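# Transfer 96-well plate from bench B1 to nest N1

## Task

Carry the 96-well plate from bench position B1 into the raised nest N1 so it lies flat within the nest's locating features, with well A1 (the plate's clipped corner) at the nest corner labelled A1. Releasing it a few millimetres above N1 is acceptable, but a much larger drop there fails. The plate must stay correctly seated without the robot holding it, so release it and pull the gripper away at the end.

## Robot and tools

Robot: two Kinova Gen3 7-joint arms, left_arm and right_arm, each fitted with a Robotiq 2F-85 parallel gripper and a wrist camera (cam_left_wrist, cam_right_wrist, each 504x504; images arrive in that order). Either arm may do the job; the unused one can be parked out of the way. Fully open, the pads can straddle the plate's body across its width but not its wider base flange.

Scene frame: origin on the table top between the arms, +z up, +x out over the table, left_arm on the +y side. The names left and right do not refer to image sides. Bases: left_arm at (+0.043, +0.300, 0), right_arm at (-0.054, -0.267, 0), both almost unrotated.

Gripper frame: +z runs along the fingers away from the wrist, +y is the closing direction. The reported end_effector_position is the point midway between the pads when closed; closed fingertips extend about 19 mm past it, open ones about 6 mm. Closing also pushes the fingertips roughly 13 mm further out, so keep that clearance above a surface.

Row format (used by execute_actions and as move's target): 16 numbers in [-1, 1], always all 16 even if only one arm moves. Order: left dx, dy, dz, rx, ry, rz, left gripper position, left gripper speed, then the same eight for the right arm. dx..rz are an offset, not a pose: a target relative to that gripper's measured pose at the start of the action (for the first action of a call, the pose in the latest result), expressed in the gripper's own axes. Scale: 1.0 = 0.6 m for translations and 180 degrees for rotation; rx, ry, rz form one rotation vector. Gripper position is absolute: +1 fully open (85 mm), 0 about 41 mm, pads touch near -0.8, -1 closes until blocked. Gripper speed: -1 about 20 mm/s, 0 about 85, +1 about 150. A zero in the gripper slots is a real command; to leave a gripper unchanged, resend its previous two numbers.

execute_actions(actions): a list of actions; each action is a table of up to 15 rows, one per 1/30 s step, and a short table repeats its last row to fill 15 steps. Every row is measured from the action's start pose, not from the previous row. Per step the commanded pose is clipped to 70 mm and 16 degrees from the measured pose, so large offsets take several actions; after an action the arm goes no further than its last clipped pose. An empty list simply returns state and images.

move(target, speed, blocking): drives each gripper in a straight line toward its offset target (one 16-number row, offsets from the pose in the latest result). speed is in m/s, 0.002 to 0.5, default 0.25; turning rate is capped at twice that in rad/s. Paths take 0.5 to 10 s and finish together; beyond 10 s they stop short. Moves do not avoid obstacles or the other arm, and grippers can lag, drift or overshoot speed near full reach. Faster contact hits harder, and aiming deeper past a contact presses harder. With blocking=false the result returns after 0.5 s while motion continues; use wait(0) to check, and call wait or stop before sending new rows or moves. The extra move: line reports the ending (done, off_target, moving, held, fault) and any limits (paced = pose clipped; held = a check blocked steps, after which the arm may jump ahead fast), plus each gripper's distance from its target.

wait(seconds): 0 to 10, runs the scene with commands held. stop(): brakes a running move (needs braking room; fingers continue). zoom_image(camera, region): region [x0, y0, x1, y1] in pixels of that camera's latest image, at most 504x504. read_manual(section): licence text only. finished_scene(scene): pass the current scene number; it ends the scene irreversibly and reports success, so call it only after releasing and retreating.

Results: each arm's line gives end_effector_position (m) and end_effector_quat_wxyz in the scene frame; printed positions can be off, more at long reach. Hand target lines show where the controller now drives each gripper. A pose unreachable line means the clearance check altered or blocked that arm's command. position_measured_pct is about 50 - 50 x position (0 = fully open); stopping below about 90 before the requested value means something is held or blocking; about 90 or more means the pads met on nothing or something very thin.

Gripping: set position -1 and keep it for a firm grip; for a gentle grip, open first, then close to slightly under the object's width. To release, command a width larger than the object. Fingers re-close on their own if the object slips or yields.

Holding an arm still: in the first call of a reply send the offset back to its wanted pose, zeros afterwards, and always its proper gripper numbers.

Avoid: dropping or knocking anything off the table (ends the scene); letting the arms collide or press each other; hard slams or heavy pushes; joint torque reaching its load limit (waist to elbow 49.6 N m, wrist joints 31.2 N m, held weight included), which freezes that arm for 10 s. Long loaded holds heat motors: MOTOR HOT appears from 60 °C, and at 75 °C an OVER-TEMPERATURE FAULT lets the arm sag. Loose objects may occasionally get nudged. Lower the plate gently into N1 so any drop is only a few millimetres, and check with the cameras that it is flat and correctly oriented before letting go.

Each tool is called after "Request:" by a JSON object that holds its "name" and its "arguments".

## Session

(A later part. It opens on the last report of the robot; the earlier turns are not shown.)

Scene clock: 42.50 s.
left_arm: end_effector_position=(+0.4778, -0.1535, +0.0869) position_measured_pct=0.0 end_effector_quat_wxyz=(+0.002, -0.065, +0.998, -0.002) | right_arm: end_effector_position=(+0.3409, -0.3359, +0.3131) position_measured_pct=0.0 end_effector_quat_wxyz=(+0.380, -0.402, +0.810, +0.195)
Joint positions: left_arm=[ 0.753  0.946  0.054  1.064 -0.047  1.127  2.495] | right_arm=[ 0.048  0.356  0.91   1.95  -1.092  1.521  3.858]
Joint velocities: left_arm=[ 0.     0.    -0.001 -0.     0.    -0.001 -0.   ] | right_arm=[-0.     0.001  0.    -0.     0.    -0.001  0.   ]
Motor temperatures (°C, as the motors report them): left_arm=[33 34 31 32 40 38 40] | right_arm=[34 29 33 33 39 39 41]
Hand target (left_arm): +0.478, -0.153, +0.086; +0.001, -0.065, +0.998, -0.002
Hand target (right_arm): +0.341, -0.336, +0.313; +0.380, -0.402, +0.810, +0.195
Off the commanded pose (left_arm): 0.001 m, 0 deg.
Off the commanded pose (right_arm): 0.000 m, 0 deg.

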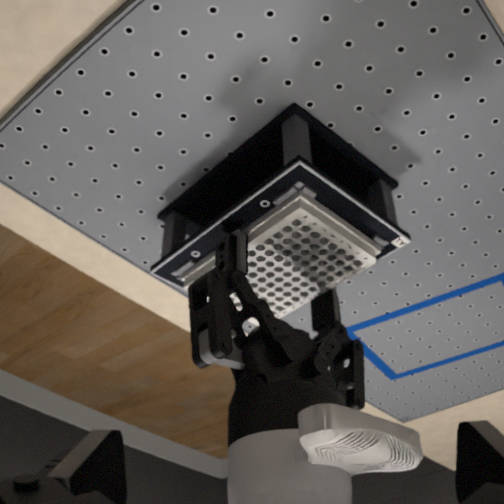

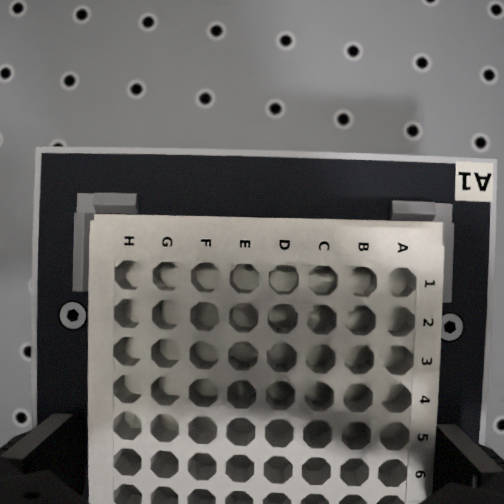

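Request:
{"name": "execute_actions", "arguments": {"actions": [[[0,0.001,0,0,0,0,1,-1, 0,0,0,0,0,0,1,0],[0,0.001,0,0,0,0,1,-1, 0,0,0,0,0,0,1,0],[0,0.0023,0,0,0,0,1,-1, 0,0,0,0,0,0,1,0]]]}}

Scene clock: 43.63 s.
left_arm: end_effector_position=(+0.4776, -0.1530, +0.0874) position_measured_pct=0.0 end_effector_quat_wxyz=(+0.002, -0.065, +0.998, -0.003) | right_arm: end_effector_position=(+0.3409, -0.3359, +0.3131) position_measured_pct=0.0 end_effector_quat_wxyz=(+0.380, -0.402, +0.810, +0.195)
Joint positions: left_arm=[ 0.752  0.943  0.054  1.07  -0.046  1.123  2.494] | right_arm=[ 0.048  0.356  0.91   1.95  -1.092  1.521  3.858]
Joint velocities: left_arm=[ 0.001 -0.    -0.001 -0.     0.001 -0.    -0.001] | right_arm=[-0.    -0.001 -0.001 -0.    -0.001 -0.     0.   ]
Motor temperatures (°C, as the motors report them): left_arm=[33 34 31 32 40 38 40] | right_arm=[34 29 33 33 39 39 41]
Hand target (left_arm): +0.478, -0.152, +0.087; +0.002, -0.065, +0.998, -0.002
Hand target (right_arm): +0.341, -0.336, +0.313; +0.380, -0.402, +0.810, +0.195
Off the commanded pose (left_arm): 0.001 m, 0 deg.
Off the commanded pose (right_arm): 0.000 m, 0 deg.

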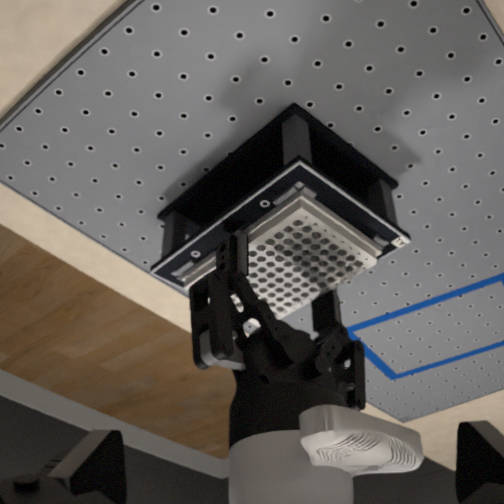

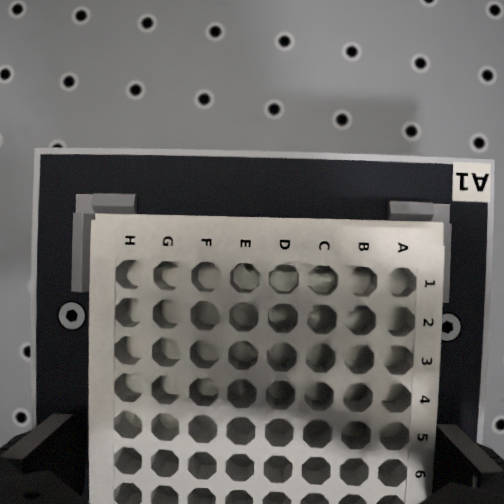

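Request:
{"name": "zoom_image", "arguments": {"camera": "cam_right_wrist", "region": [364, 364, 504, 504]}}

Request:
{"name": "zoom_image", "arguments": {"camera": "cam_right_wrist", "region": [20, 364, 160, 504]}}

Request:
{"name": "zoom_image", "arguments": {"camera": "cam_left_wrist", "region": [260, 170, 420, 330]}}

Request:
{"name": "wait", "arguments": {"seconds": 0}}

Region (364, 364, 504, 504) of cam_right_wrist's 504x504 image, scaled by 3.600.

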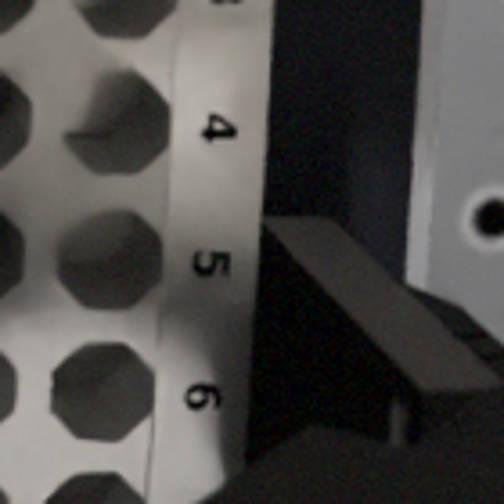

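Region (20, 364, 160, 504) of cam_right_wrist's 504x504 image, scaled by 3.600.

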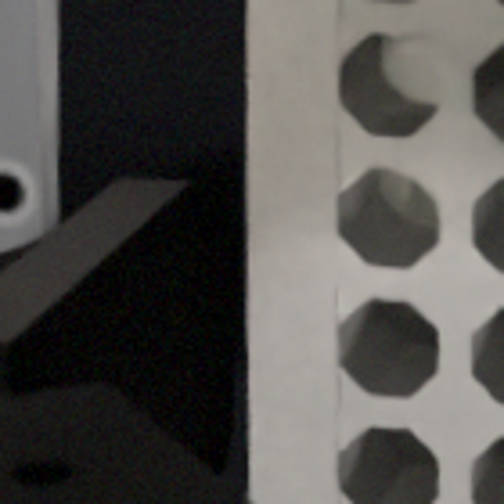

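Region (260, 170, 420, 330) of cam_left_wrist's 504x504 image, scaled by 3.150.

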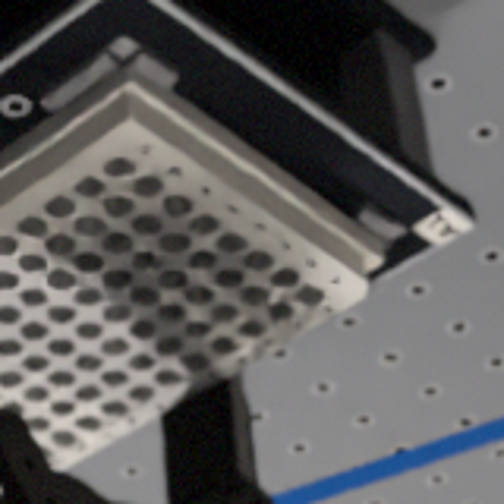

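Scene clock: 45.83 s.
left_arm: end_effector_position=(+0.4776, -0.1530, +0.0874) position_measured_pct=0.0 end_effector_quat_wxyz=(+0.002, -0.065, +0.998, -0.003) | right_arm: end_effector_position=(+0.3409, -0.3359, +0.3131) position_measured_pct=0.0 end_effector_quat_wxyz=(+0.380, -0.402, +0.810, +0.195)
Joint positions: left_arm=[ 0.752  0.943  0.054  1.07  -0.046  1.123  2.494] | right_arm=[ 0.048  0.356  0.91   1.95  -1.092  1.521  3.858]
Joint velocities: left_arm=[ 0. -0.  0.  0.  0.  0.  0.] | right_arm=[-0.001  0.     0.     0.    -0.001 -0.     0.001]
Motor temperatures (°C, as the motors report them): left_arm=[33 34 31 32 40 38 40] | right_arm=[34 29 33 33 39 39 41]
Hand target (left_arm): +0.478, -0.152, +0.087; +0.002, -0.065, +0.998, -0.002
Hand target (right_arm): +0.341, -0.336, +0.313; +0.380, -0.402, +0.810, +0.195
Off the commanded pose (left_arm): 0.001 m, 0 deg.
Off the commanded pose (right_arm): 0.000 m, 0 deg.

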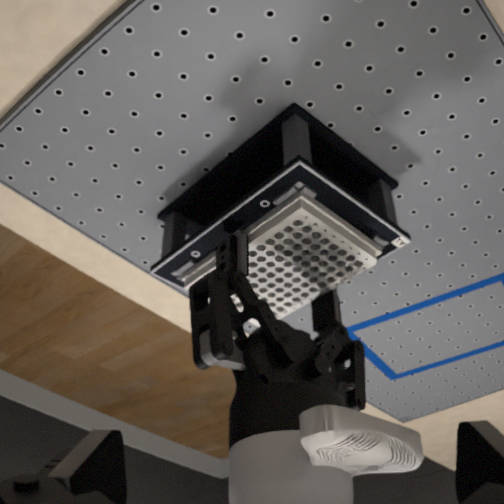

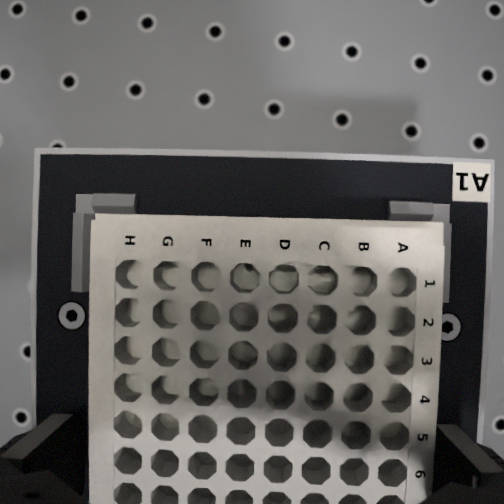

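Request:
{"name": "execute_actions", "arguments": {"actions": [[[0,0,0,0,0,0,1,-1, 0,0,0,0,0,0,1,0],[0,-0.0006,0,0,0,0,1,-1, 0,0,0,0,0,0,1,0],[0,-0.0006,0,0,0,0,1,-1, 0,0,0,0,0,0,1,0],[0,-0.0012,0,0,0,0,1,-1, 0,0,0,0,0,0,1,0],[0,-0.0012,0,0,0,0,1,-1, 0,0,0,0,0,0,1,0],[0,-0.002,0,0,0,0,1,-1, 0,0,0,0,0,0,1,0]]]}}

Request:
{"name": "zoom_image", "arguments": {"camera": "cam_left_wrist", "region": [260, 170, 420, 330]}}

Scene clock: 47.37 s.
left_arm: end_effector_position=(+0.4778, -0.1541, +0.0876) position_measured_pct=0.0 end_effector_quat_wxyz=(+0.002, -0.065, +0.998, -0.003) | right_arm: end_effector_position=(+0.3409, -0.3359, +0.3131) position_measured_pct=0.0 end_effector_quat_wxyz=(+0.380, -0.402, +0.810, +0.195)
Joint positions: left_arm=[ 0.753  0.945  0.054  1.064 -0.046  1.126  2.495] | right_arm=[ 0.048  0.356  0.91   1.95  -1.092  1.521  3.858]
Joint velocities: left_arm=[ 0.  0. -0.  0. -0. -0.  0.] | right_arm=[-0.001 -0.001  0.001  0.    -0.001  0.     0.   ]
Motor temperatures (°C, as the motors report them): left_arm=[33 34 31 32 40 38 40] | right_arm=[34 29 33 33 39 39 41]
Hand target (left_arm): +0.478, -0.154, +0.087; +0.002, -0.065, +0.998, -0.003
Hand target (right_arm): +0.341, -0.336, +0.313; +0.380, -0.402, +0.810, +0.195
Off the commanded pose (left_arm): 0.000 m, 0 deg.
Off the commanded pose (right_arm): 0.000 m, 0 deg.

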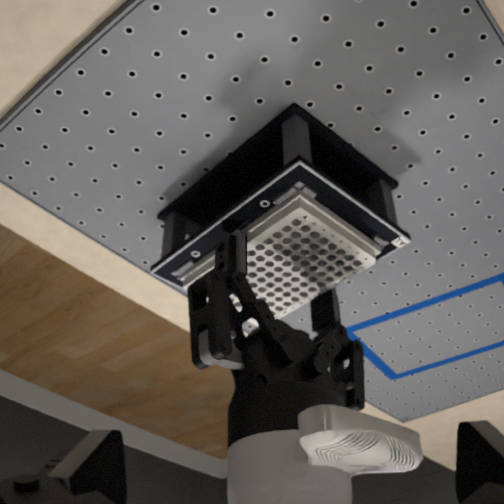

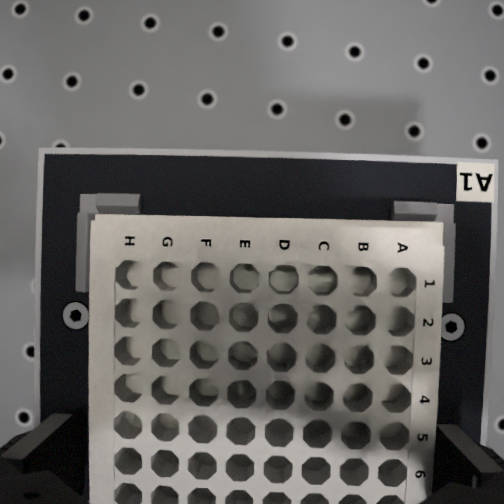

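Region (260, 170, 420, 330) of cam_left_wrist's 504x504 image, scaled by 3.150.

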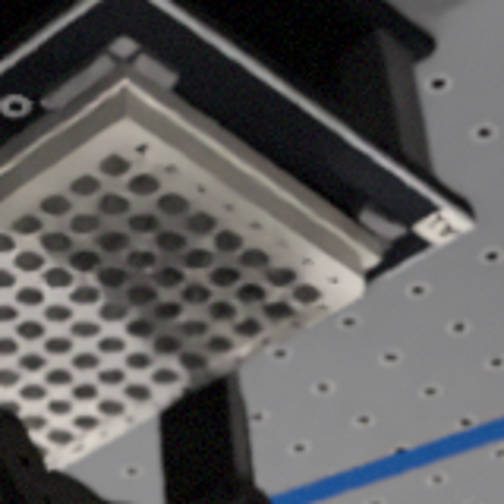

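Request:
{"name": "move", "arguments": {"target": [0,0,0.005,0,0,0,1,-1, 0,0,0,0,0,0,1,0], "speed": 0.008}}

Request:
{"name": "zoom_image", "arguments": {"camera": "cam_left_wrist", "region": [260, 170, 420, 330]}}

Scene clock: 49.37 s.
left_arm: end_effector_position=(+0.4780, -0.1542, +0.0852) position_measured_pct=0.0 end_effector_quat_wxyz=(+0.002, -0.065, +0.998, -0.004) | right_arm: end_effector_position=(+0.3409, -0.3359, +0.3131) position_measured_pct=0.0 end_effector_quat_wxyz=(+0.380, -0.402, +0.810, +0.195)
Joint positions: left_arm=[ 0.753  0.947  0.053  1.067 -0.046  1.12   2.495] | right_arm=[ 0.048  0.356  0.91   1.95  -1.092  1.521  3.858]
Joint velocities: left_arm=[ 0.    -0.001 -0.     0.001 -0.    -0.    -0.   ] | right_arm=[-0.     0.001 -0.    -0.    -0.     0.001  0.001]
Motor temperatures (°C, as the motors report them): left_arm=[33 34 31 32 40 38 40] | right_arm=[34 29 33 33 39 39 41]
Hand target (left_arm): +0.478, -0.154, +0.085; +0.002, -0.065, +0.998, -0.003
Hand target (right_arm): +0.341, -0.336, +0.313; +0.380, -0.402, +0.810, +0.195
Off the commanded pose (left_arm): 0.001 m, 0 deg.
Off the commanded pose (right_arm): 0.000 m, 0 deg.
move: done

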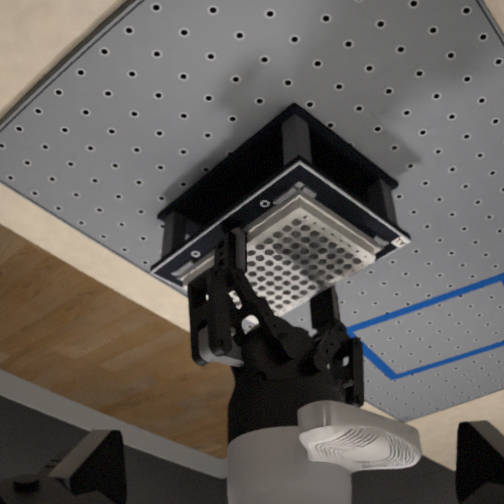

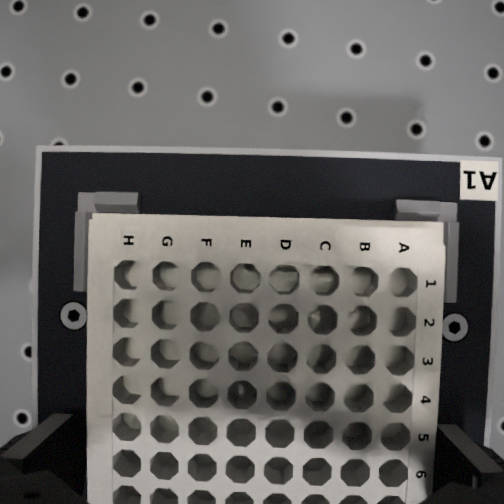

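Region (260, 170, 420, 330) of cam_left_wrist's 504x504 image, scaled by 3.150.

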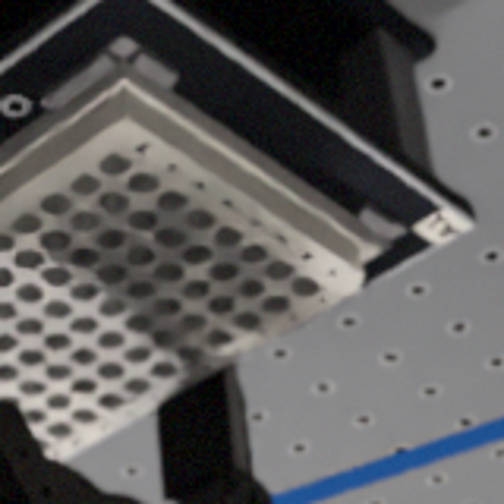

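Request:
{"name": "execute_actions", "arguments": {"actions": [[[0,-0.0003,0.001,0,0,0,1,-1, 0,0,0,0,0,0,1,0],[0,-0.0003,0.001,0,0,0,1,-1, 0,0,0,0,0,0,1,0],[0,-0.0003,0.0015,0,0,0,1,-1, 0,0,0,0,0,0,1,0],[0,-0.0003,0.0015,0,0,0,1,-1, 0,0,0,0,0,0,1,0],[0,-0.0003,0.002,0,0,0,1,-1, 0,0,0,0,0,0,1,0],[0,-0.0003,0.0025,0,0,0,1,-1, 0,0,0,0,0,0,1,0]]]}}

Request:
{"name": "zoom_image", "arguments": {"camera": "cam_left_wrist", "region": [260, 170, 420, 330]}}

Scene clock: 50.70 s.
left_arm: end_effector_position=(+0.4782, -0.1544, +0.0844) position_measured_pct=0.0 end_effector_quat_wxyz=(+0.003, -0.065, +0.998, -0.004) | right_arm: end_effector_position=(+0.3409, -0.3359, +0.3131) position_measured_pct=0.0 end_effector_quat_wxyz=(+0.380, -0.402, +0.810, +0.195)
Joint positions: left_arm=[ 0.753  0.948  0.053  1.067 -0.046  1.118  2.495] | right_arm=[ 0.048  0.356  0.91   1.95  -1.092  1.521  3.858]
Joint velocities: left_arm=[-0.001  0.     0.    -0.     0.    -0.     0.   ] | right_arm=[-0.    -0.001  0.001 -0.001 -0.    -0.     0.001]
Motor temperatures (°C, as the motors report them): left_arm=[33 34 31 32 40 38 40] | right_arm=[34 29 33 33 39 39 41]
Hand target (left_arm): +0.478, -0.154, +0.084; +0.002, -0.065, +0.998, -0.004
Hand target (right_arm): +0.341, -0.336, +0.313; +0.380, -0.402, +0.810, +0.195
Off the commanded pose (left_arm): 0.001 m, 0 deg.
Off the commanded pose (right_arm): 0.000 m, 0 deg.

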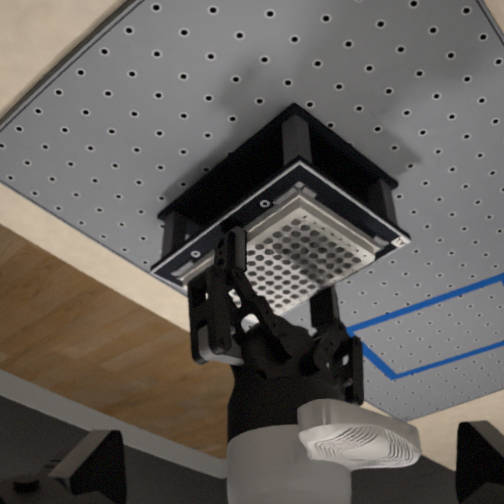

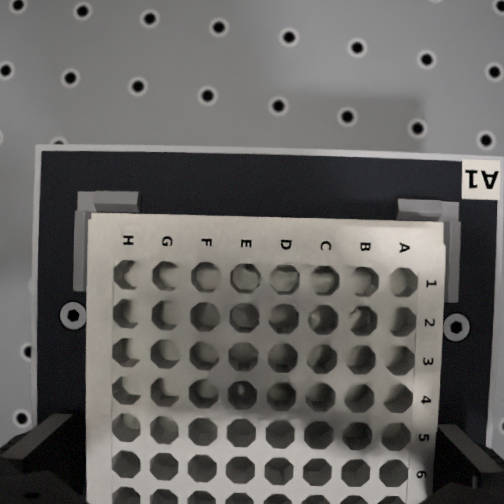

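Region (260, 170, 420, 330) of cam_left_wrist's 504x504 image, scaled by 3.150.

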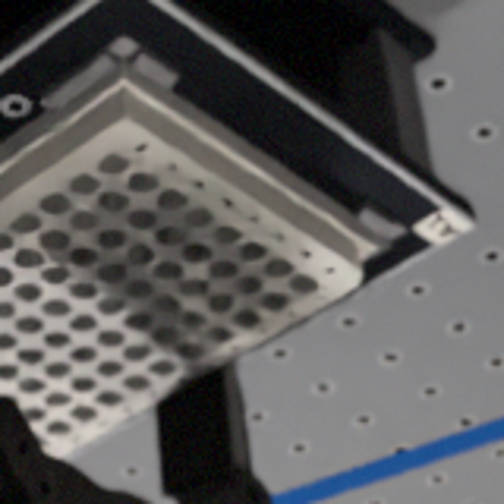

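Request:
{"name": "execute_actions", "arguments": {"actions": [[[0,0,0.0015,0,0,0,1,-1, 0,0,0,0,0,0,1,0],[0,0,0.0015,0,0,0,1,-1, 0,0,0,0,0,0,1,0],[0,0,0.002,0,0,0,1,-1, 0,0,0,0,0,0,1,0],[0,0,0.0025,0,0,0,1,-1, 0,0,0,0,0,0,1,0]]]}}

Request:
{"name": "zoom_image", "arguments": {"camera": "cam_left_wrist", "region": [260, 170, 420, 330]}}

Scene clock: 51.87 s.
left_arm: end_effector_position=(+0.4782, -0.1544, +0.0843) position_measured_pct=0.0 end_effector_quat_wxyz=(+0.003, -0.065, +0.998, -0.004) | right_arm: end_effector_position=(+0.3409, -0.3359, +0.3131) position_measured_pct=0.0 end_effector_quat_wxyz=(+0.380, -0.402, +0.810, +0.195)
Joint positions: left_arm=[ 0.753  0.948  0.053  1.069 -0.046  1.116  2.495] | right_arm=[ 0.048  0.356  0.91   1.95  -1.092  1.521  3.858]
Joint velocities: left_arm=[-0.     0.     0.001  0.     0.     0.001 -0.   ] | right_arm=[-0.    -0.001  0.     0.001  0.001  0.    -0.001]
Motor temperatures (°C, as the motors report them): left_arm=[33 34 31 32 40 38 40] | right_arm=[34 29 33 33 39 39 41]
Hand target (left_arm): +0.478, -0.154, +0.083; +0.003, -0.065, +0.998, -0.004
Hand target (right_arm): +0.341, -0.336, +0.313; +0.380, -0.402, +0.810, +0.195
Off the commanded pose (left_arm): 0.001 m, 0 deg.
Off the commanded pose (right_arm): 0.000 m, 0 deg.

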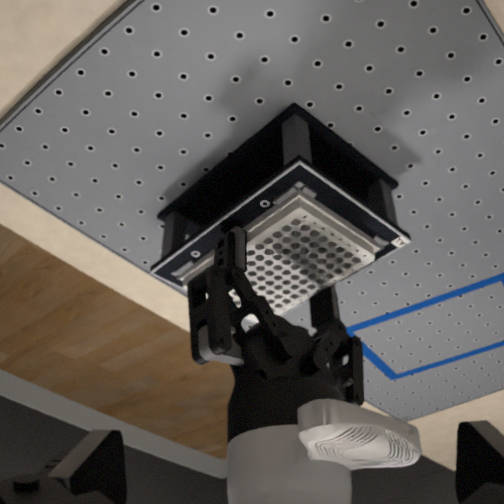

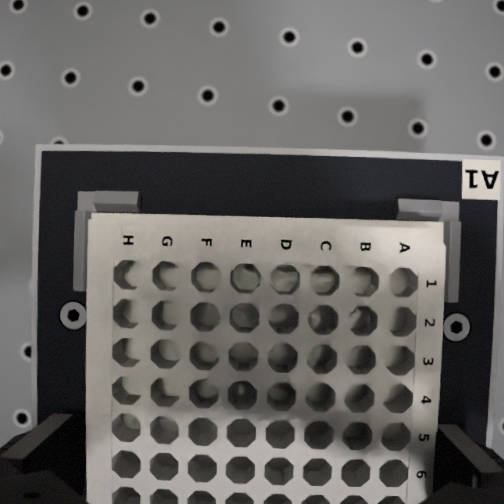

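Region (260, 170, 420, 330) of cam_left_wrist's 504x504 image, scaled by 3.150.

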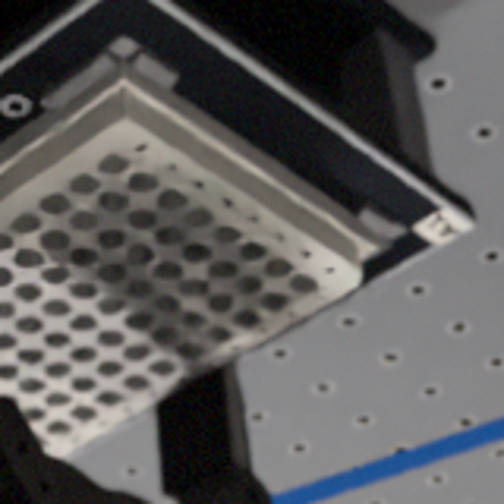

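Request:
{"name": "execute_actions", "arguments": {"actions": [[[0,0,0,0,0,0,1,-1, 0,0,0,0,0,0,1,0],[0,0,0,0,0,0,1,-1, 0,0,0,0,0,0,1,0],[0,0,0,0,0,0,1,-1, 0,0,0,0,0,0,1,0],[0,0.0008,-0.0003,0,0,0,1,-1, 0,0,0,0,0,0,1,0],[0,0.0008,-0.0003,0,0,0,1,-1, 0,0,0,0,0,0,1,0],[0,0.0016,-0.0005,0,0,0,1,-1, 0,0,0,0,0,0,1,0],[0,0.0016,-0.0005,0,0,0,1,-1, 0,0,0,0,0,0,1,0],[0,0.0025,-0.0007,0,0,0,1,-1, 0,0,0,0,0,0,1,0]]]}}

Scene clock: 52.93 s.
left_arm: end_effector_position=(+0.4780, -0.1540, +0.0855) position_measured_pct=0.0 end_effector_quat_wxyz=(+0.003, -0.065, +0.998, -0.005) | right_arm: end_effector_position=(+0.3409, -0.3359, +0.3131) position_measured_pct=0.0 end_effector_quat_wxyz=(+0.380, -0.402, +0.810, +0.195)
Joint positions: left_arm=[ 0.752  0.944  0.053  1.074 -0.046  1.113  2.494] | right_arm=[ 0.048  0.356  0.91   1.95  -1.092  1.521  3.858]
Joint velocities: left_arm=[ 0.001 -0.    -0.002  0.001  0.001 -0.001 -0.001] | right_arm=[-0.    -0.    -0.001 -0.     0.001 -0.    -0.   ]
Motor temperatures (°C, as the motors report them): left_arm=[33 35 31 32 40 38 40] | right_arm=[34 29 33 33 39 39 41]
Hand target (left_arm): +0.478, -0.153, +0.085; +0.003, -0.065, +0.998, -0.004
Hand target (right_arm): +0.341, -0.336, +0.313; +0.380, -0.402, +0.810, +0.195
Off the commanded pose (left_arm): 0.001 m, 0 deg.
Off the commanded pose (right_arm): 0.000 m, 0 deg.

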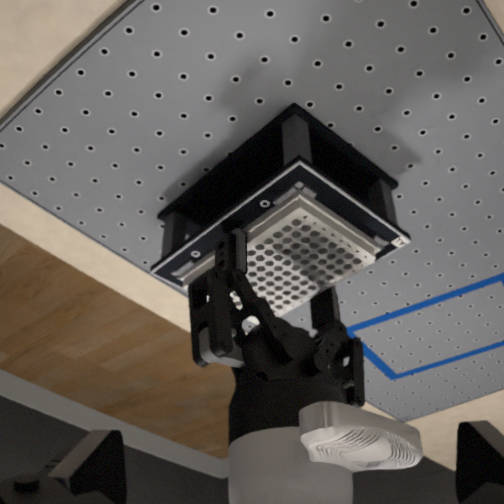

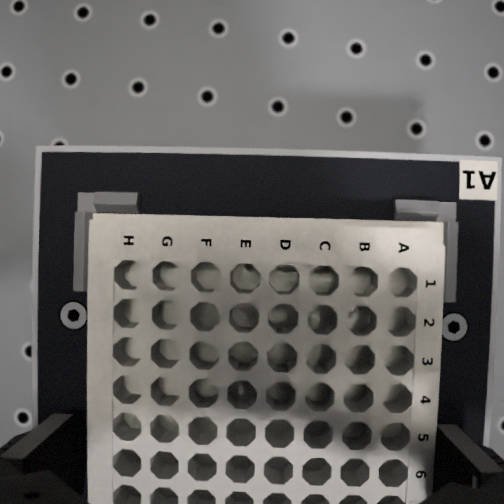

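Request:
{"name": "execute_actions", "arguments": {"actions": [[[0,-0.0005,0.002,0,0,0,1,-1, 0,0,0,0,0,0,1,0],[0,-0.0005,0.002,0,0,0,1,-1, 0,0,0,0,0,0,1,0],[0,-0.0005,0.003,0,0,0,1,-1, 0,0,0,0,0,0,1,0],[0,-0.0005,0.004,0,0,0,1,-1, 0,0,0,0,0,0,1,0]],[[0,0.001,0.003,0,0,0,1,-1, 0,0,0,0,0,0,1,0],[0,0.001,0.003,0,0,0,1,-1, 0,0,0,0,0,0,1,0],[0,0.002,0.003,0,0,0,1,-1, 0,0,0,0,0,0,1,0],[0,0.002,0.003,0,0,0,1,-1, 0,0,0,0,0,0,1,0],[0,0.003,0.0035,0,0,0,1,-1, 0,0,0,0,0,0,1,0],[0,0.003,0.0035,0,0,0,1,-1, 0,0,0,0,0,0,1,0],[0,0.0042,0.0035,0,0,0,1,-1, 0,0,0,0,0,0,1,0]]]}}

Scene clock: 55.03 s.
left_arm: end_effector_position=(+0.4780, -0.1540, +0.0846) position_measured_pct=0.0 end_effector_quat_wxyz=(+0.005, -0.064, +0.998, -0.008) | right_arm: end_effector_position=(+0.3409, -0.3359, +0.3131) position_measured_pct=0.0 end_effector_quat_wxyz=(+0.380, -0.402, +0.810, +0.195)
Joint positions: left_arm=[ 0.752  0.94   0.053  1.086 -0.044  1.098  2.491] | right_arm=[ 0.048  0.356  0.91   1.95  -1.092  1.521  3.858]
Joint velocities: left_arm=[ 0.001  0.    -0.002 -0.001  0.002 -0.    -0.001] | right_arm=[ 0.001 -0.001  0.     0.001 -0.     0.001 -0.002]
Motor temperatures (°C, as the motors report them): left_arm=[33 35 31 32 40 38 40] | right_arm=[34 29 33 33 39 39 41]
Hand target (left_arm): +0.478, -0.152, +0.082; +0.004, -0.065, +0.998, -0.006
Hand target (right_arm): +0.341, -0.336, +0.313; +0.380, -0.402, +0.810, +0.195
Off the commanded pose (left_arm): 0.003 m, 0 deg.
Off the commanded pose (right_arm): 0.000 m, 0 deg.

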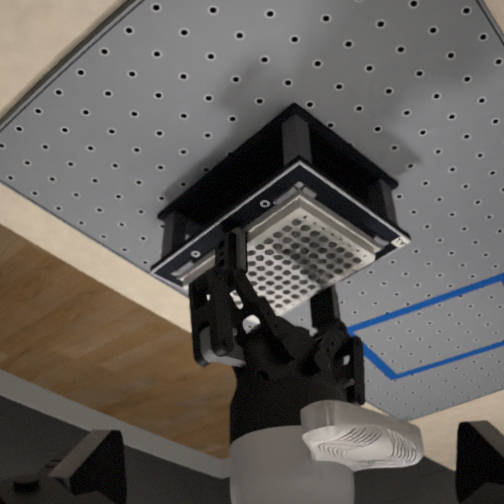

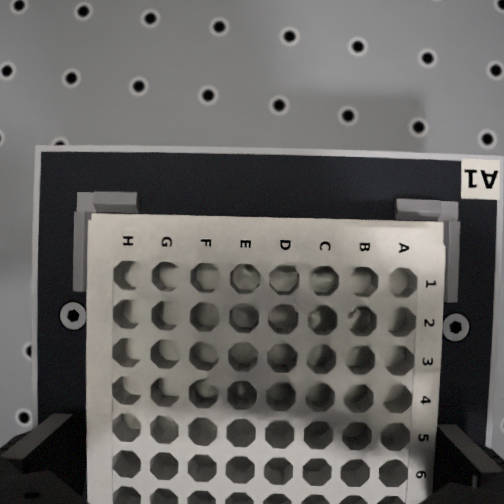

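Request:
{"name": "execute_actions", "arguments": {"actions": [[[0,0,0,0,0,0,1,-1, 0,0,0,0,0,0,1,0],[0,0,0,0,0,0,1,-1, 0,0,0,0,0,0,1,0],[0,0,0,0,0,0,1,-1, 0,0,0,0,0,0,1,0],[0,0,-0.001,-0.001,0.001,0,1,-1, 0,0,0,0,0,0,1,0],[0,0,-0.001,-0.001,0.001,0,1,-1, 0,0,0,0,0,0,1,0],[0,0,-0.002,-0.002,0.002,0,1,-1, 0,0,0,0,0,0,1,0],[0,0,-0.002,-0.003,0.002,0,1,-1, 0,0,0,0,0,0,1,0],[0,0.0005,-0.003,-0.0045,0.003,0,1,-1, 0,0,0,0,0,0,1,0]]]}}

Request:
{"name": "zoom_image", "arguments": {"camera": "cam_left_wrist", "region": [260, 170, 420, 330]}}

Scene clock: 57.20 s.
left_arm: end_effector_position=(+0.4780, -0.1541, +0.0870) position_measured_pct=0.0 end_effector_quat_wxyz=(+0.000, -0.064, +0.998, -0.002) | right_arm: end_effector_position=(+0.3409, -0.3359, +0.3131) position_measured_pct=0.0 end_effector_quat_wxyz=(+0.380, -0.402, +0.810, +0.195)
Joint positions: left_arm=[ 0.753  0.949  0.053  1.057 -0.045  1.134  2.491] | right_arm=[ 0.048  0.356  0.91   1.95  -1.092  1.521  3.858]
Joint velocities: left_arm=[ 0.001  0.004 -0.001 -0.001  0.     0.    -0.   ] | right_arm=[ 0.    -0.     0.001 -0.    -0.001  0.     0.001]
Motor temperatures (°C, as the motors report them): left_arm=[33 35 31 32 40 38 40] | right_arm=[34 29 33 33 39 39 41]
Hand target (left_arm): +0.478, -0.154, +0.086; -0.000, -0.064, +0.998, -0.002
Hand target (right_arm): +0.341, -0.336, +0.313; +0.380, -0.402, +0.810, +0.195
Off the commanded pose (left_arm): 0.001 m, 0 deg.
Off the commanded pose (right_arm): 0.000 m, 0 deg.

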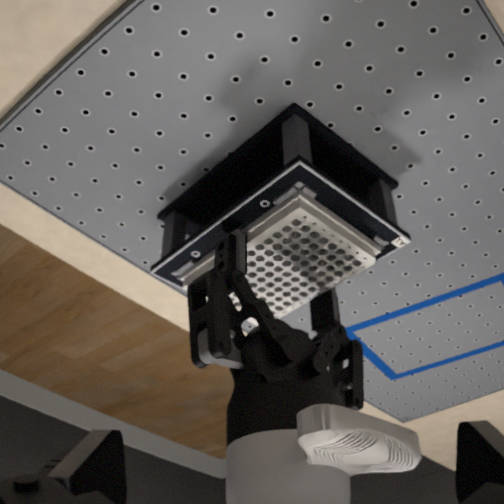

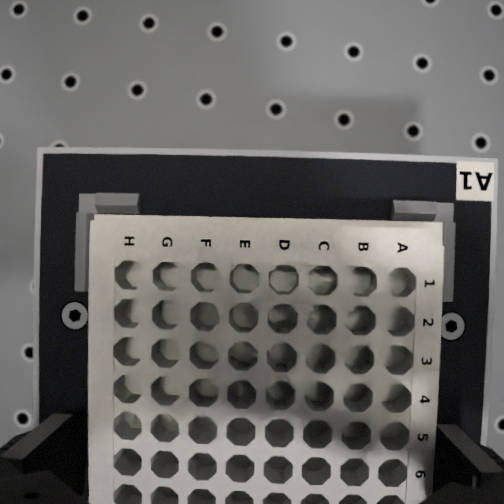

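Region (260, 170, 420, 330) of cam_left_wrist's 504x504 image, scaled by 3.150.

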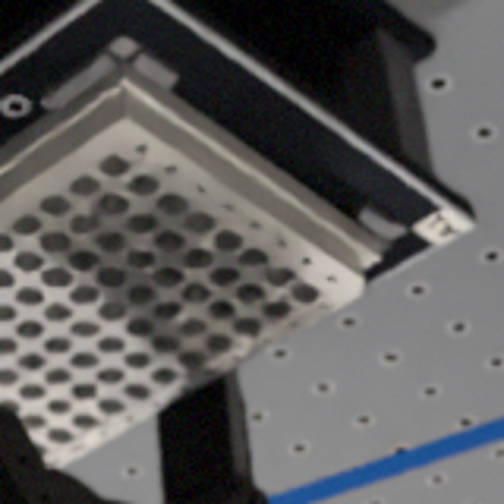

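Request:
{"name": "execute_actions", "arguments": {"actions": [[[0,-0.0004,0.001,0,0,0,1,-1, 0,0,0,0,0,0,1,0],[0,-0.0004,0.002,0,0,0,1,-1, 0,0,0,0,0,0,1,0],[0,-0.0004,0.003,0,0,0,1,-1, 0,0,0,0,0,0,1,0],[0,-0.0004,0.004,0,0,0,1,-1, 0,0,0,0,0,0,1,0],[0,-0.0004,0.005,0,0,0,1,-1, 0,0,0,0,0,0,1,0],[0,-0.0004,0.006,0,0,0,1,-1, 0,0,0,0,0,0,1,0]],[[0,0.001,0.001,0,0,0,1,-1, 0,0,0,0,0,0,1,0],[0,0.002,0.0015,0,0,0,1,-1, 0,0,0,0,0,0,1,0],[0,0.003,0.002,0,0,0,1,-1, 0,0,0,0,0,0,1,0],[0,0.004,0.0027,0,0,0,1,-1, 0,0,0,0,0,0,1,0],[0,0.005,0.0034,0,0,0,1,-1, 0,0,0,0,0,0,1,0],[0,0.006,0.0041,0,0,0,1,-1, 0,0,0,0,0,0,1,0],[0,0.007,0.0048,0,0,0,1,-1, 0,0,0,0,0,0,1,0],[0,0.008,0.0055,0,0,0,1,-1, 0,0,0,0,0,0,1,0],[0,0.008,0.0055,0,0,0,1,-1, 0,0,0,0,0,0,1,0],[0,0.008,0.0055,0,0,0,1,-1, 0,0,0,0,0,0,1,0],[0,0.006,0.004,0,0,0,1,-1, 0,0,0,0,0,0,1,0],[0,0.004,0.002,0,0,0,1,-1, 0,0,0,0,0,0,1,0],[0,0.0025,0.001,0,0,0,1,-1, 0,0,0,0,0,0,1,0]]]}}

Request:
{"name": "wait", "arguments": {"seconds": 0.3}}

Scene clock: 61.73 s.
left_arm: end_effector_position=(+0.4781, -0.1540, +0.0849) position_measured_pct=0.0 end_effector_quat_wxyz=(+0.001, -0.064, +0.998, -0.004) | right_arm: end_effector_position=(+0.3409, -0.3359, +0.3131) position_measured_pct=0.0 end_effector_quat_wxyz=(+0.380, -0.402, +0.810, +0.195)
Joint positions: left_arm=[ 0.753  0.948  0.052  1.066 -0.043  1.121  2.49 ] | right_arm=[ 0.048  0.356  0.91   1.95  -1.092  1.521  3.858]
Joint velocities: left_arm=[-0.005  0.005  0.002 -0.012  0.01   0.009  0.002] | right_arm=[-0.001 -0.001 -0.001 -0.    -0.     0.001 -0.001]
Motor temperatures (°C, as the motors report them): left_arm=[33 35 31 32 40 38 40] | right_arm=[34 29 33 33 39 39 41]
Hand target (left_arm): +0.478, -0.153, +0.084; +0.000, -0.064, +0.998, -0.002
Hand target (right_arm): +0.341, -0.336, +0.313; +0.380, -0.402, +0.810, +0.195
Off the commanded pose (left_arm): 0.002 m, 0 deg.
Off the commanded pose (right_arm): 0.000 m, 0 deg.

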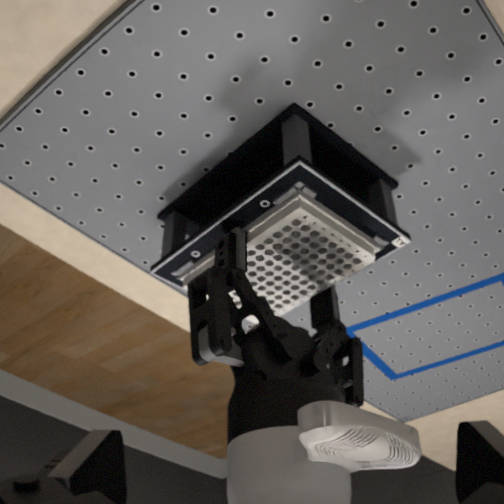

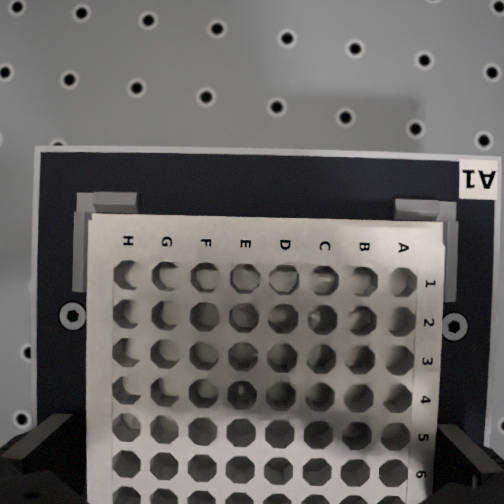

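Scene clock: 62.03 s.
left_arm: end_effector_position=(+0.4781, -0.1541, +0.0848) position_measured_pct=0.0 end_effector_quat_wxyz=(+0.001, -0.064, +0.998, -0.004) | right_arm: end_effector_position=(+0.3409, -0.3359, +0.3131) position_measured_pct=0.0 end_effector_quat_wxyz=(+0.380, -0.402, +0.810, +0.195)
Joint positions: left_arm=[ 0.753  0.949  0.052  1.065 -0.043  1.122  2.49 ] | right_arm=[ 0.048  0.356  0.91   1.95  -1.092  1.521  3.858]
Joint velocities: left_arm=[ 0.001  0.001 -0.001 -0.001 -0.    -0.    -0.   ] | right_arm=[-0.     0.    -0.    -0.001 -0.001  0.002 -0.   ]
Motor temperatures (°C, as the motors report them): left_arm=[33 35 31 32 40 38 40] | right_arm=[34 29 33 33 39 39 41]
Hand target (left_arm): +0.478, -0.153, +0.084; +0.000, -0.064, +0.998, -0.002
Hand target (right_arm): +0.341, -0.336, +0.313; +0.380, -0.402, +0.810, +0.195
Off the commanded pose (left_arm): 0.002 m, 0 deg.
Off the commanded pose (right_arm): 0.000 m, 0 deg.
wait: 0.30 s; at rest by 0.17 s

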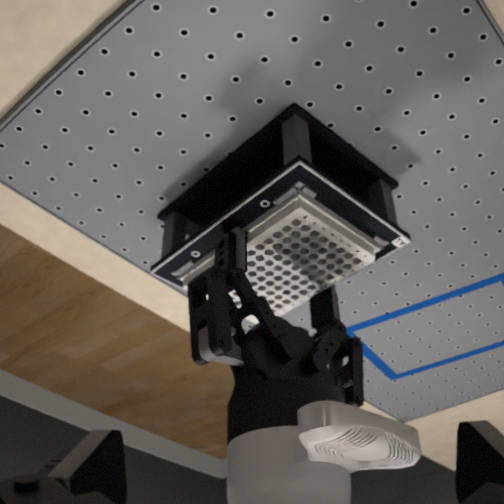

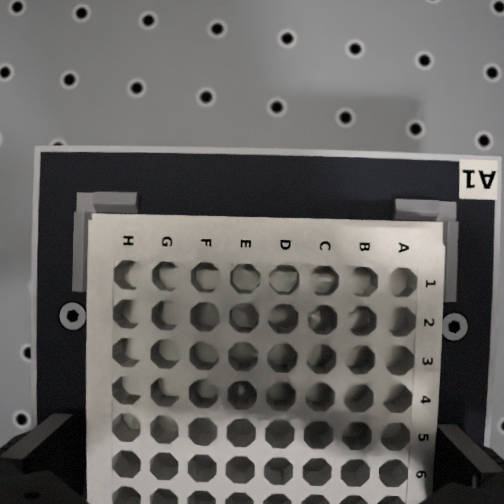

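Request:
{"name": "move", "arguments": {"target": [0,-0.0005,0.0015,0,0,0,1,-1, 0.1467,0.048,0.2765,0.0713,-0.0248,0.050,-1,1], "speed": 0.25}}

Request:
{"name": "move", "arguments": {"target": [0,0,0.0005,0,0,0,1,-1, -0.070,0.081,0.1235,0,0,0,-1,1], "speed": 0.12}}

Scene clock: 74.10 s.
left_arm: end_effector_position=(+0.4782, -0.1544, +0.0845) position_measured_pct=0.0 end_effector_quat_wxyz=(+0.001, -0.064, +0.998, -0.004) | right_arm: end_effector_position=(+0.3601, -0.2579, +0.1406) position_measured_pct=91.7 end_effector_quat_wxyz=(+0.438, -0.286, +0.839, +0.149)
Joint positions: left_arm=[ 0.753  0.949  0.052  1.064 -0.043  1.121  2.49 ] | right_arm=[ 0.028  0.73   0.684  2.497 -1.847  1.365  4.529]
Joint velocities: left_arm=[ 0.    -0.    -0.    -0.    -0.    -0.001 -0.   ] | right_arm=[ 0.003  0.005 -0.     0.     0.001 -0.    -0.   ]
Motor temperatures (°C, as the motors report them): left_arm=[33 35 31 32 40 38 40] | right_arm=[34 29 33 33 39 39 41]
Hand target (left_arm): +0.478, -0.154, +0.084; +0.001, -0.064, +0.998, -0.004
Hand target (right_arm): +0.360, -0.258, +0.140; +0.437, -0.285, +0.840, +0.149
Off the commanded pose (left_arm): 0.001 m, 0 deg.
Off the commanded pose (right_arm): 0.002 m, 0 deg.
move: done

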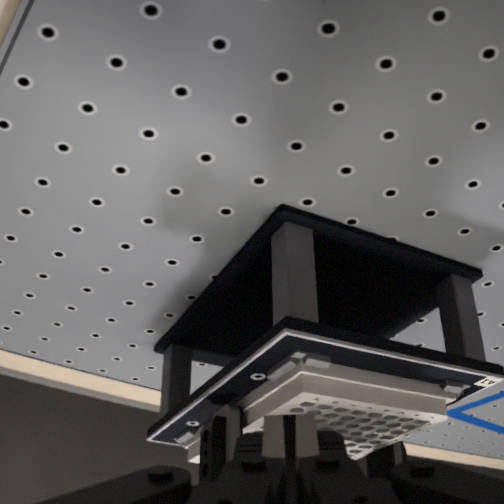

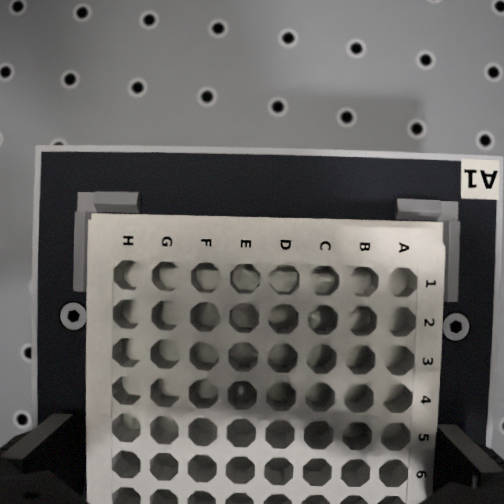

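Scene clock: 75.23 s.
left_arm: end_effector_position=(+0.4782, -0.1545, +0.0848) position_measured_pct=0.0 end_effector_quat_wxyz=(+0.001, -0.064, +0.998, -0.004) | right_arm: end_effector_position=(+0.3986, -0.1682, +0.1331) position_measured_pct=91.7 end_effector_quat_wxyz=(+0.438, -0.285, +0.840, +0.149)
Joint positions: left_arm=[ 0.753  0.949  0.052  1.065 -0.043  1.121  2.49 ] | right_arm=[-0.291  0.729  0.588  2.502 -2.198  1.255  4.444]
Joint velocities: left_arm=[-0.001 -0.    -0.001  0.    -0.    -0.     0.   ] | right_arm=[-0.009 -0.003 -0.01  -0.    -0.001 -0.005  0.004]
Motor temperatures (°C, as the motors report them): left_arm=[33 35 31 32 40 38 40] | right_arm=[34 29 33 33 39 39 41]
Hand target (left_arm): +0.478, -0.154, +0.084; +0.001, -0.064, +0.998, -0.004
Hand target (right_arm): +0.398, -0.168, +0.133; +0.438, -0.286, +0.839, +0.149
Off the commanded pose (left_arm): 0.001 m, 0 deg.
Off the commanded pose (right_arm): 0.001 m, 0 deg.
move: done

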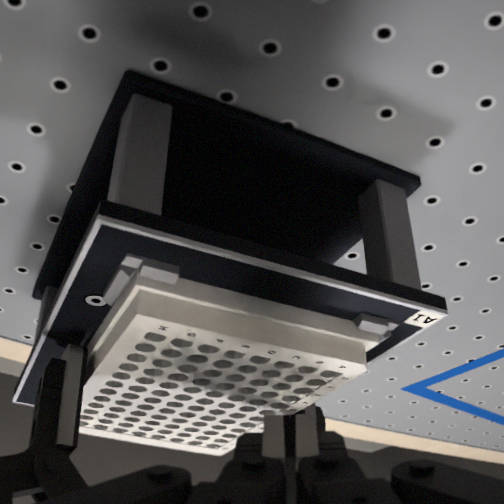

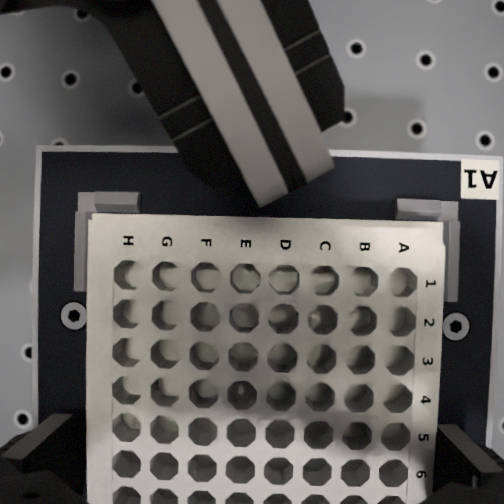

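Request:
{"name": "move", "arguments": {"target": [0,0,0.0015,0,0,0,1,-1, -0.0178,0,0.069,0,0,0,-1,1], "speed": 0.06}}

Scene clock: 77.73 s.
left_arm: end_effector_position=(+0.4782, -0.1545, +0.0845) position_measured_pct=0.0 end_effector_quat_wxyz=(+0.001, -0.064, +0.998, -0.004) | right_arm: end_effector_position=(+0.4306, -0.1439, +0.1183) position_measured_pct=91.7 end_effector_quat_wxyz=(+0.438, -0.285, +0.840, +0.149)
Joint positions: left_arm=[ 0.753  0.949  0.051  1.065 -0.042  1.12   2.49 ] | right_arm=[-0.365  0.779  0.549  2.417 -2.296  1.209  4.39 ]
Joint velocities: left_arm=[ 0.001  0.     0.    -0.001  0.     0.001 -0.   ] | right_arm=[-0.002  0.    -0.004 -0.     0.001 -0.002  0.002]
Motor temperatures (°C, as the motors report them): left_arm=[33 35 31 32 40 38 40] | right_arm=[34 29 33 33 39 39 41]
Hand target (left_arm): +0.478, -0.155, +0.084; +0.001, -0.064, +0.998, -0.004
Hand target (right_arm): +0.430, -0.144, +0.118; +0.438, -0.285, +0.840, +0.149
Off the commanded pose (left_arm): 0.001 m, 0 deg.
Off the commanded pose (right_arm): 0.000 m, 0 deg.
move: done

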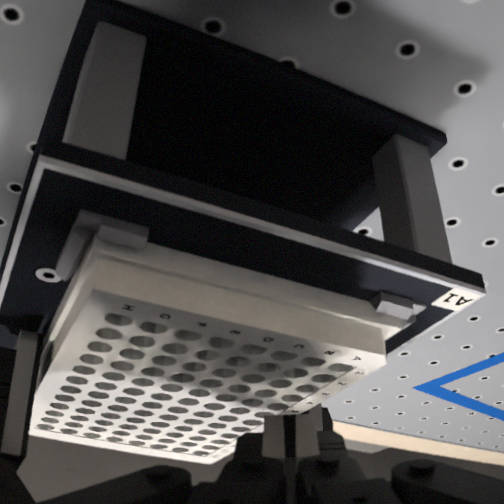

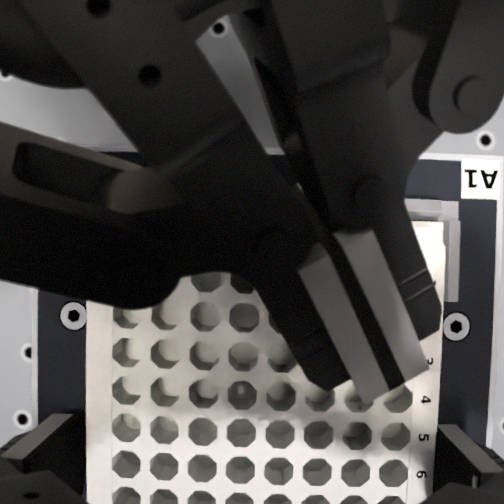

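Request:
{"name": "move", "arguments": {"target": [0,0,0.001,0,0,0,1,-1, 0.015,0,0.0105,0,0,0,-1,1], "speed": 0.012}}

Scene clock: 80.00 s.
left_arm: end_effector_position=(+0.4782, -0.1545, +0.0846) position_measured_pct=0.0 end_effector_quat_wxyz=(+0.002, -0.064, +0.998, -0.004) | right_arm: end_effector_position=(+0.4306, -0.1438, +0.1074) position_measured_pct=91.7 end_effector_quat_wxyz=(+0.438, -0.285, +0.839, +0.149)
Joint positions: left_arm=[ 0.753  0.949  0.051  1.066 -0.042  1.119  2.489] | right_arm=[-0.357  0.819  0.538  2.418 -2.319  1.24   4.413]
Joint velocities: left_arm=[ 0.    -0.001 -0.001 -0.001  0.     0.    -0.   ] | right_arm=[ 0.001  0.003  0.001 -0.     0.     0.001  0.001]
Motor temperatures (°C, as the motors report them): left_arm=[33 35 31 32 40 38 40] | right_arm=[34 29 33 33 39 39 41]
Hand target (left_arm): +0.478, -0.154, +0.084; +0.001, -0.064, +0.998, -0.004
Hand target (right_arm): +0.431, -0.144, +0.107; +0.438, -0.285, +0.839, +0.149
Off the commanded pose (left_arm): 0.001 m, 0 deg.
Off the commanded pose (right_arm): 0.000 m, 0 deg.
move: done

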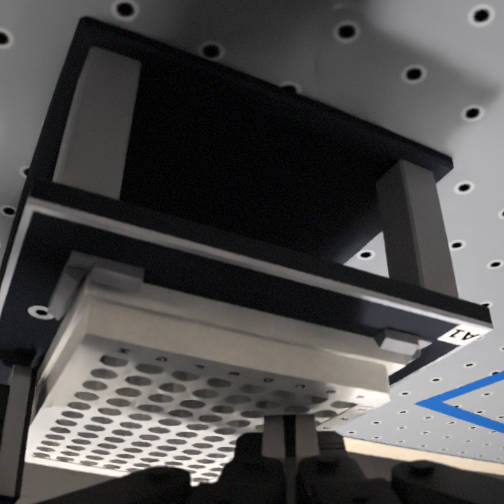

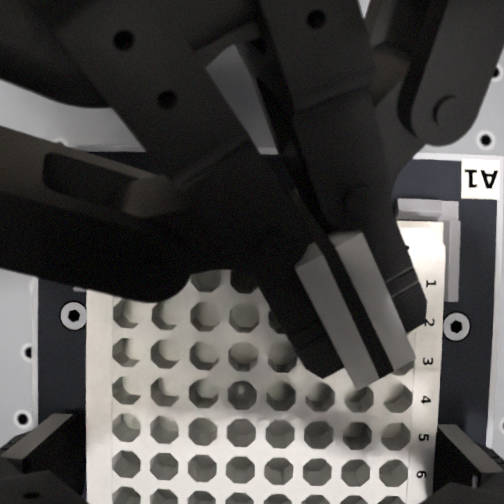

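Request:
{"name": "move", "arguments": {"target": [0,0,0,0,0,0,1,-1, 0.0034,0,0.0024,0,0,0,-1,1], "speed": 0.006}}

Scene clock: 81.10 s.
left_arm: end_effector_position=(+0.4782, -0.1546, +0.0849) position_measured_pct=0.0 end_effector_quat_wxyz=(+0.002, -0.064, +0.998, -0.005) | right_arm: end_effector_position=(+0.4307, -0.1437, +0.1052) position_measured_pct=91.7 end_effector_quat_wxyz=(+0.439, -0.285, +0.839, +0.149)
Joint positions: left_arm=[ 0.753  0.948  0.051  1.066 -0.042  1.119  2.489] | right_arm=[-0.356  0.828  0.535  2.417 -2.324  1.248  4.418]
Joint velocities: left_arm=[-0.     0.     0.001 -0.     0.     0.001 -0.   ] | right_arm=[-0.001  0.001  0.002 -0.001 -0.001  0.002  0.001]
Motor temperatures (°C, as the motors report them): left_arm=[33 35 31 32 40 38 40] | right_arm=[34 29 33 33 39 39 41]
Hand target (left_arm): +0.478, -0.155, +0.085; +0.002, -0.064, +0.998, -0.004
Hand target (right_arm): +0.431, -0.144, +0.105; +0.438, -0.285, +0.839, +0.149
Off the commanded pose (left_arm): 0.000 m, 0 deg.
Off the commanded pose (right_arm): 0.000 m, 0 deg.
move: done

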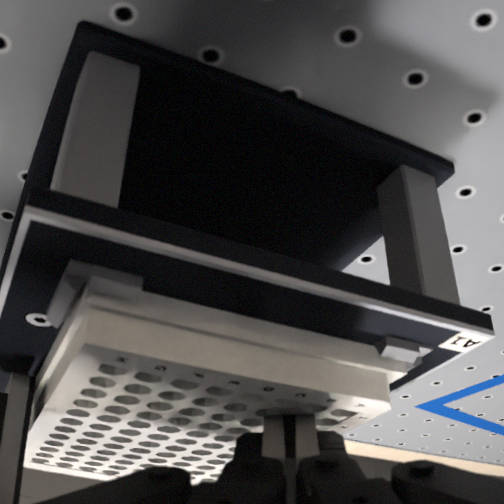

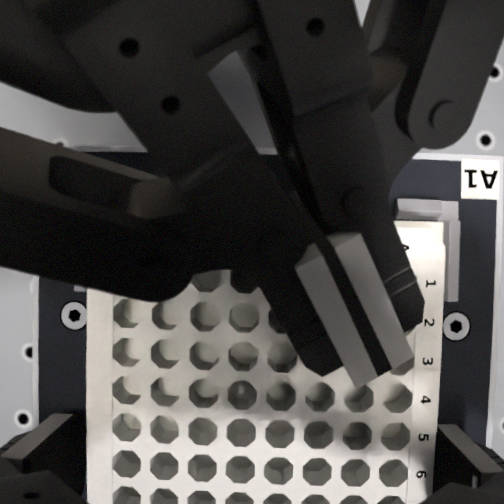

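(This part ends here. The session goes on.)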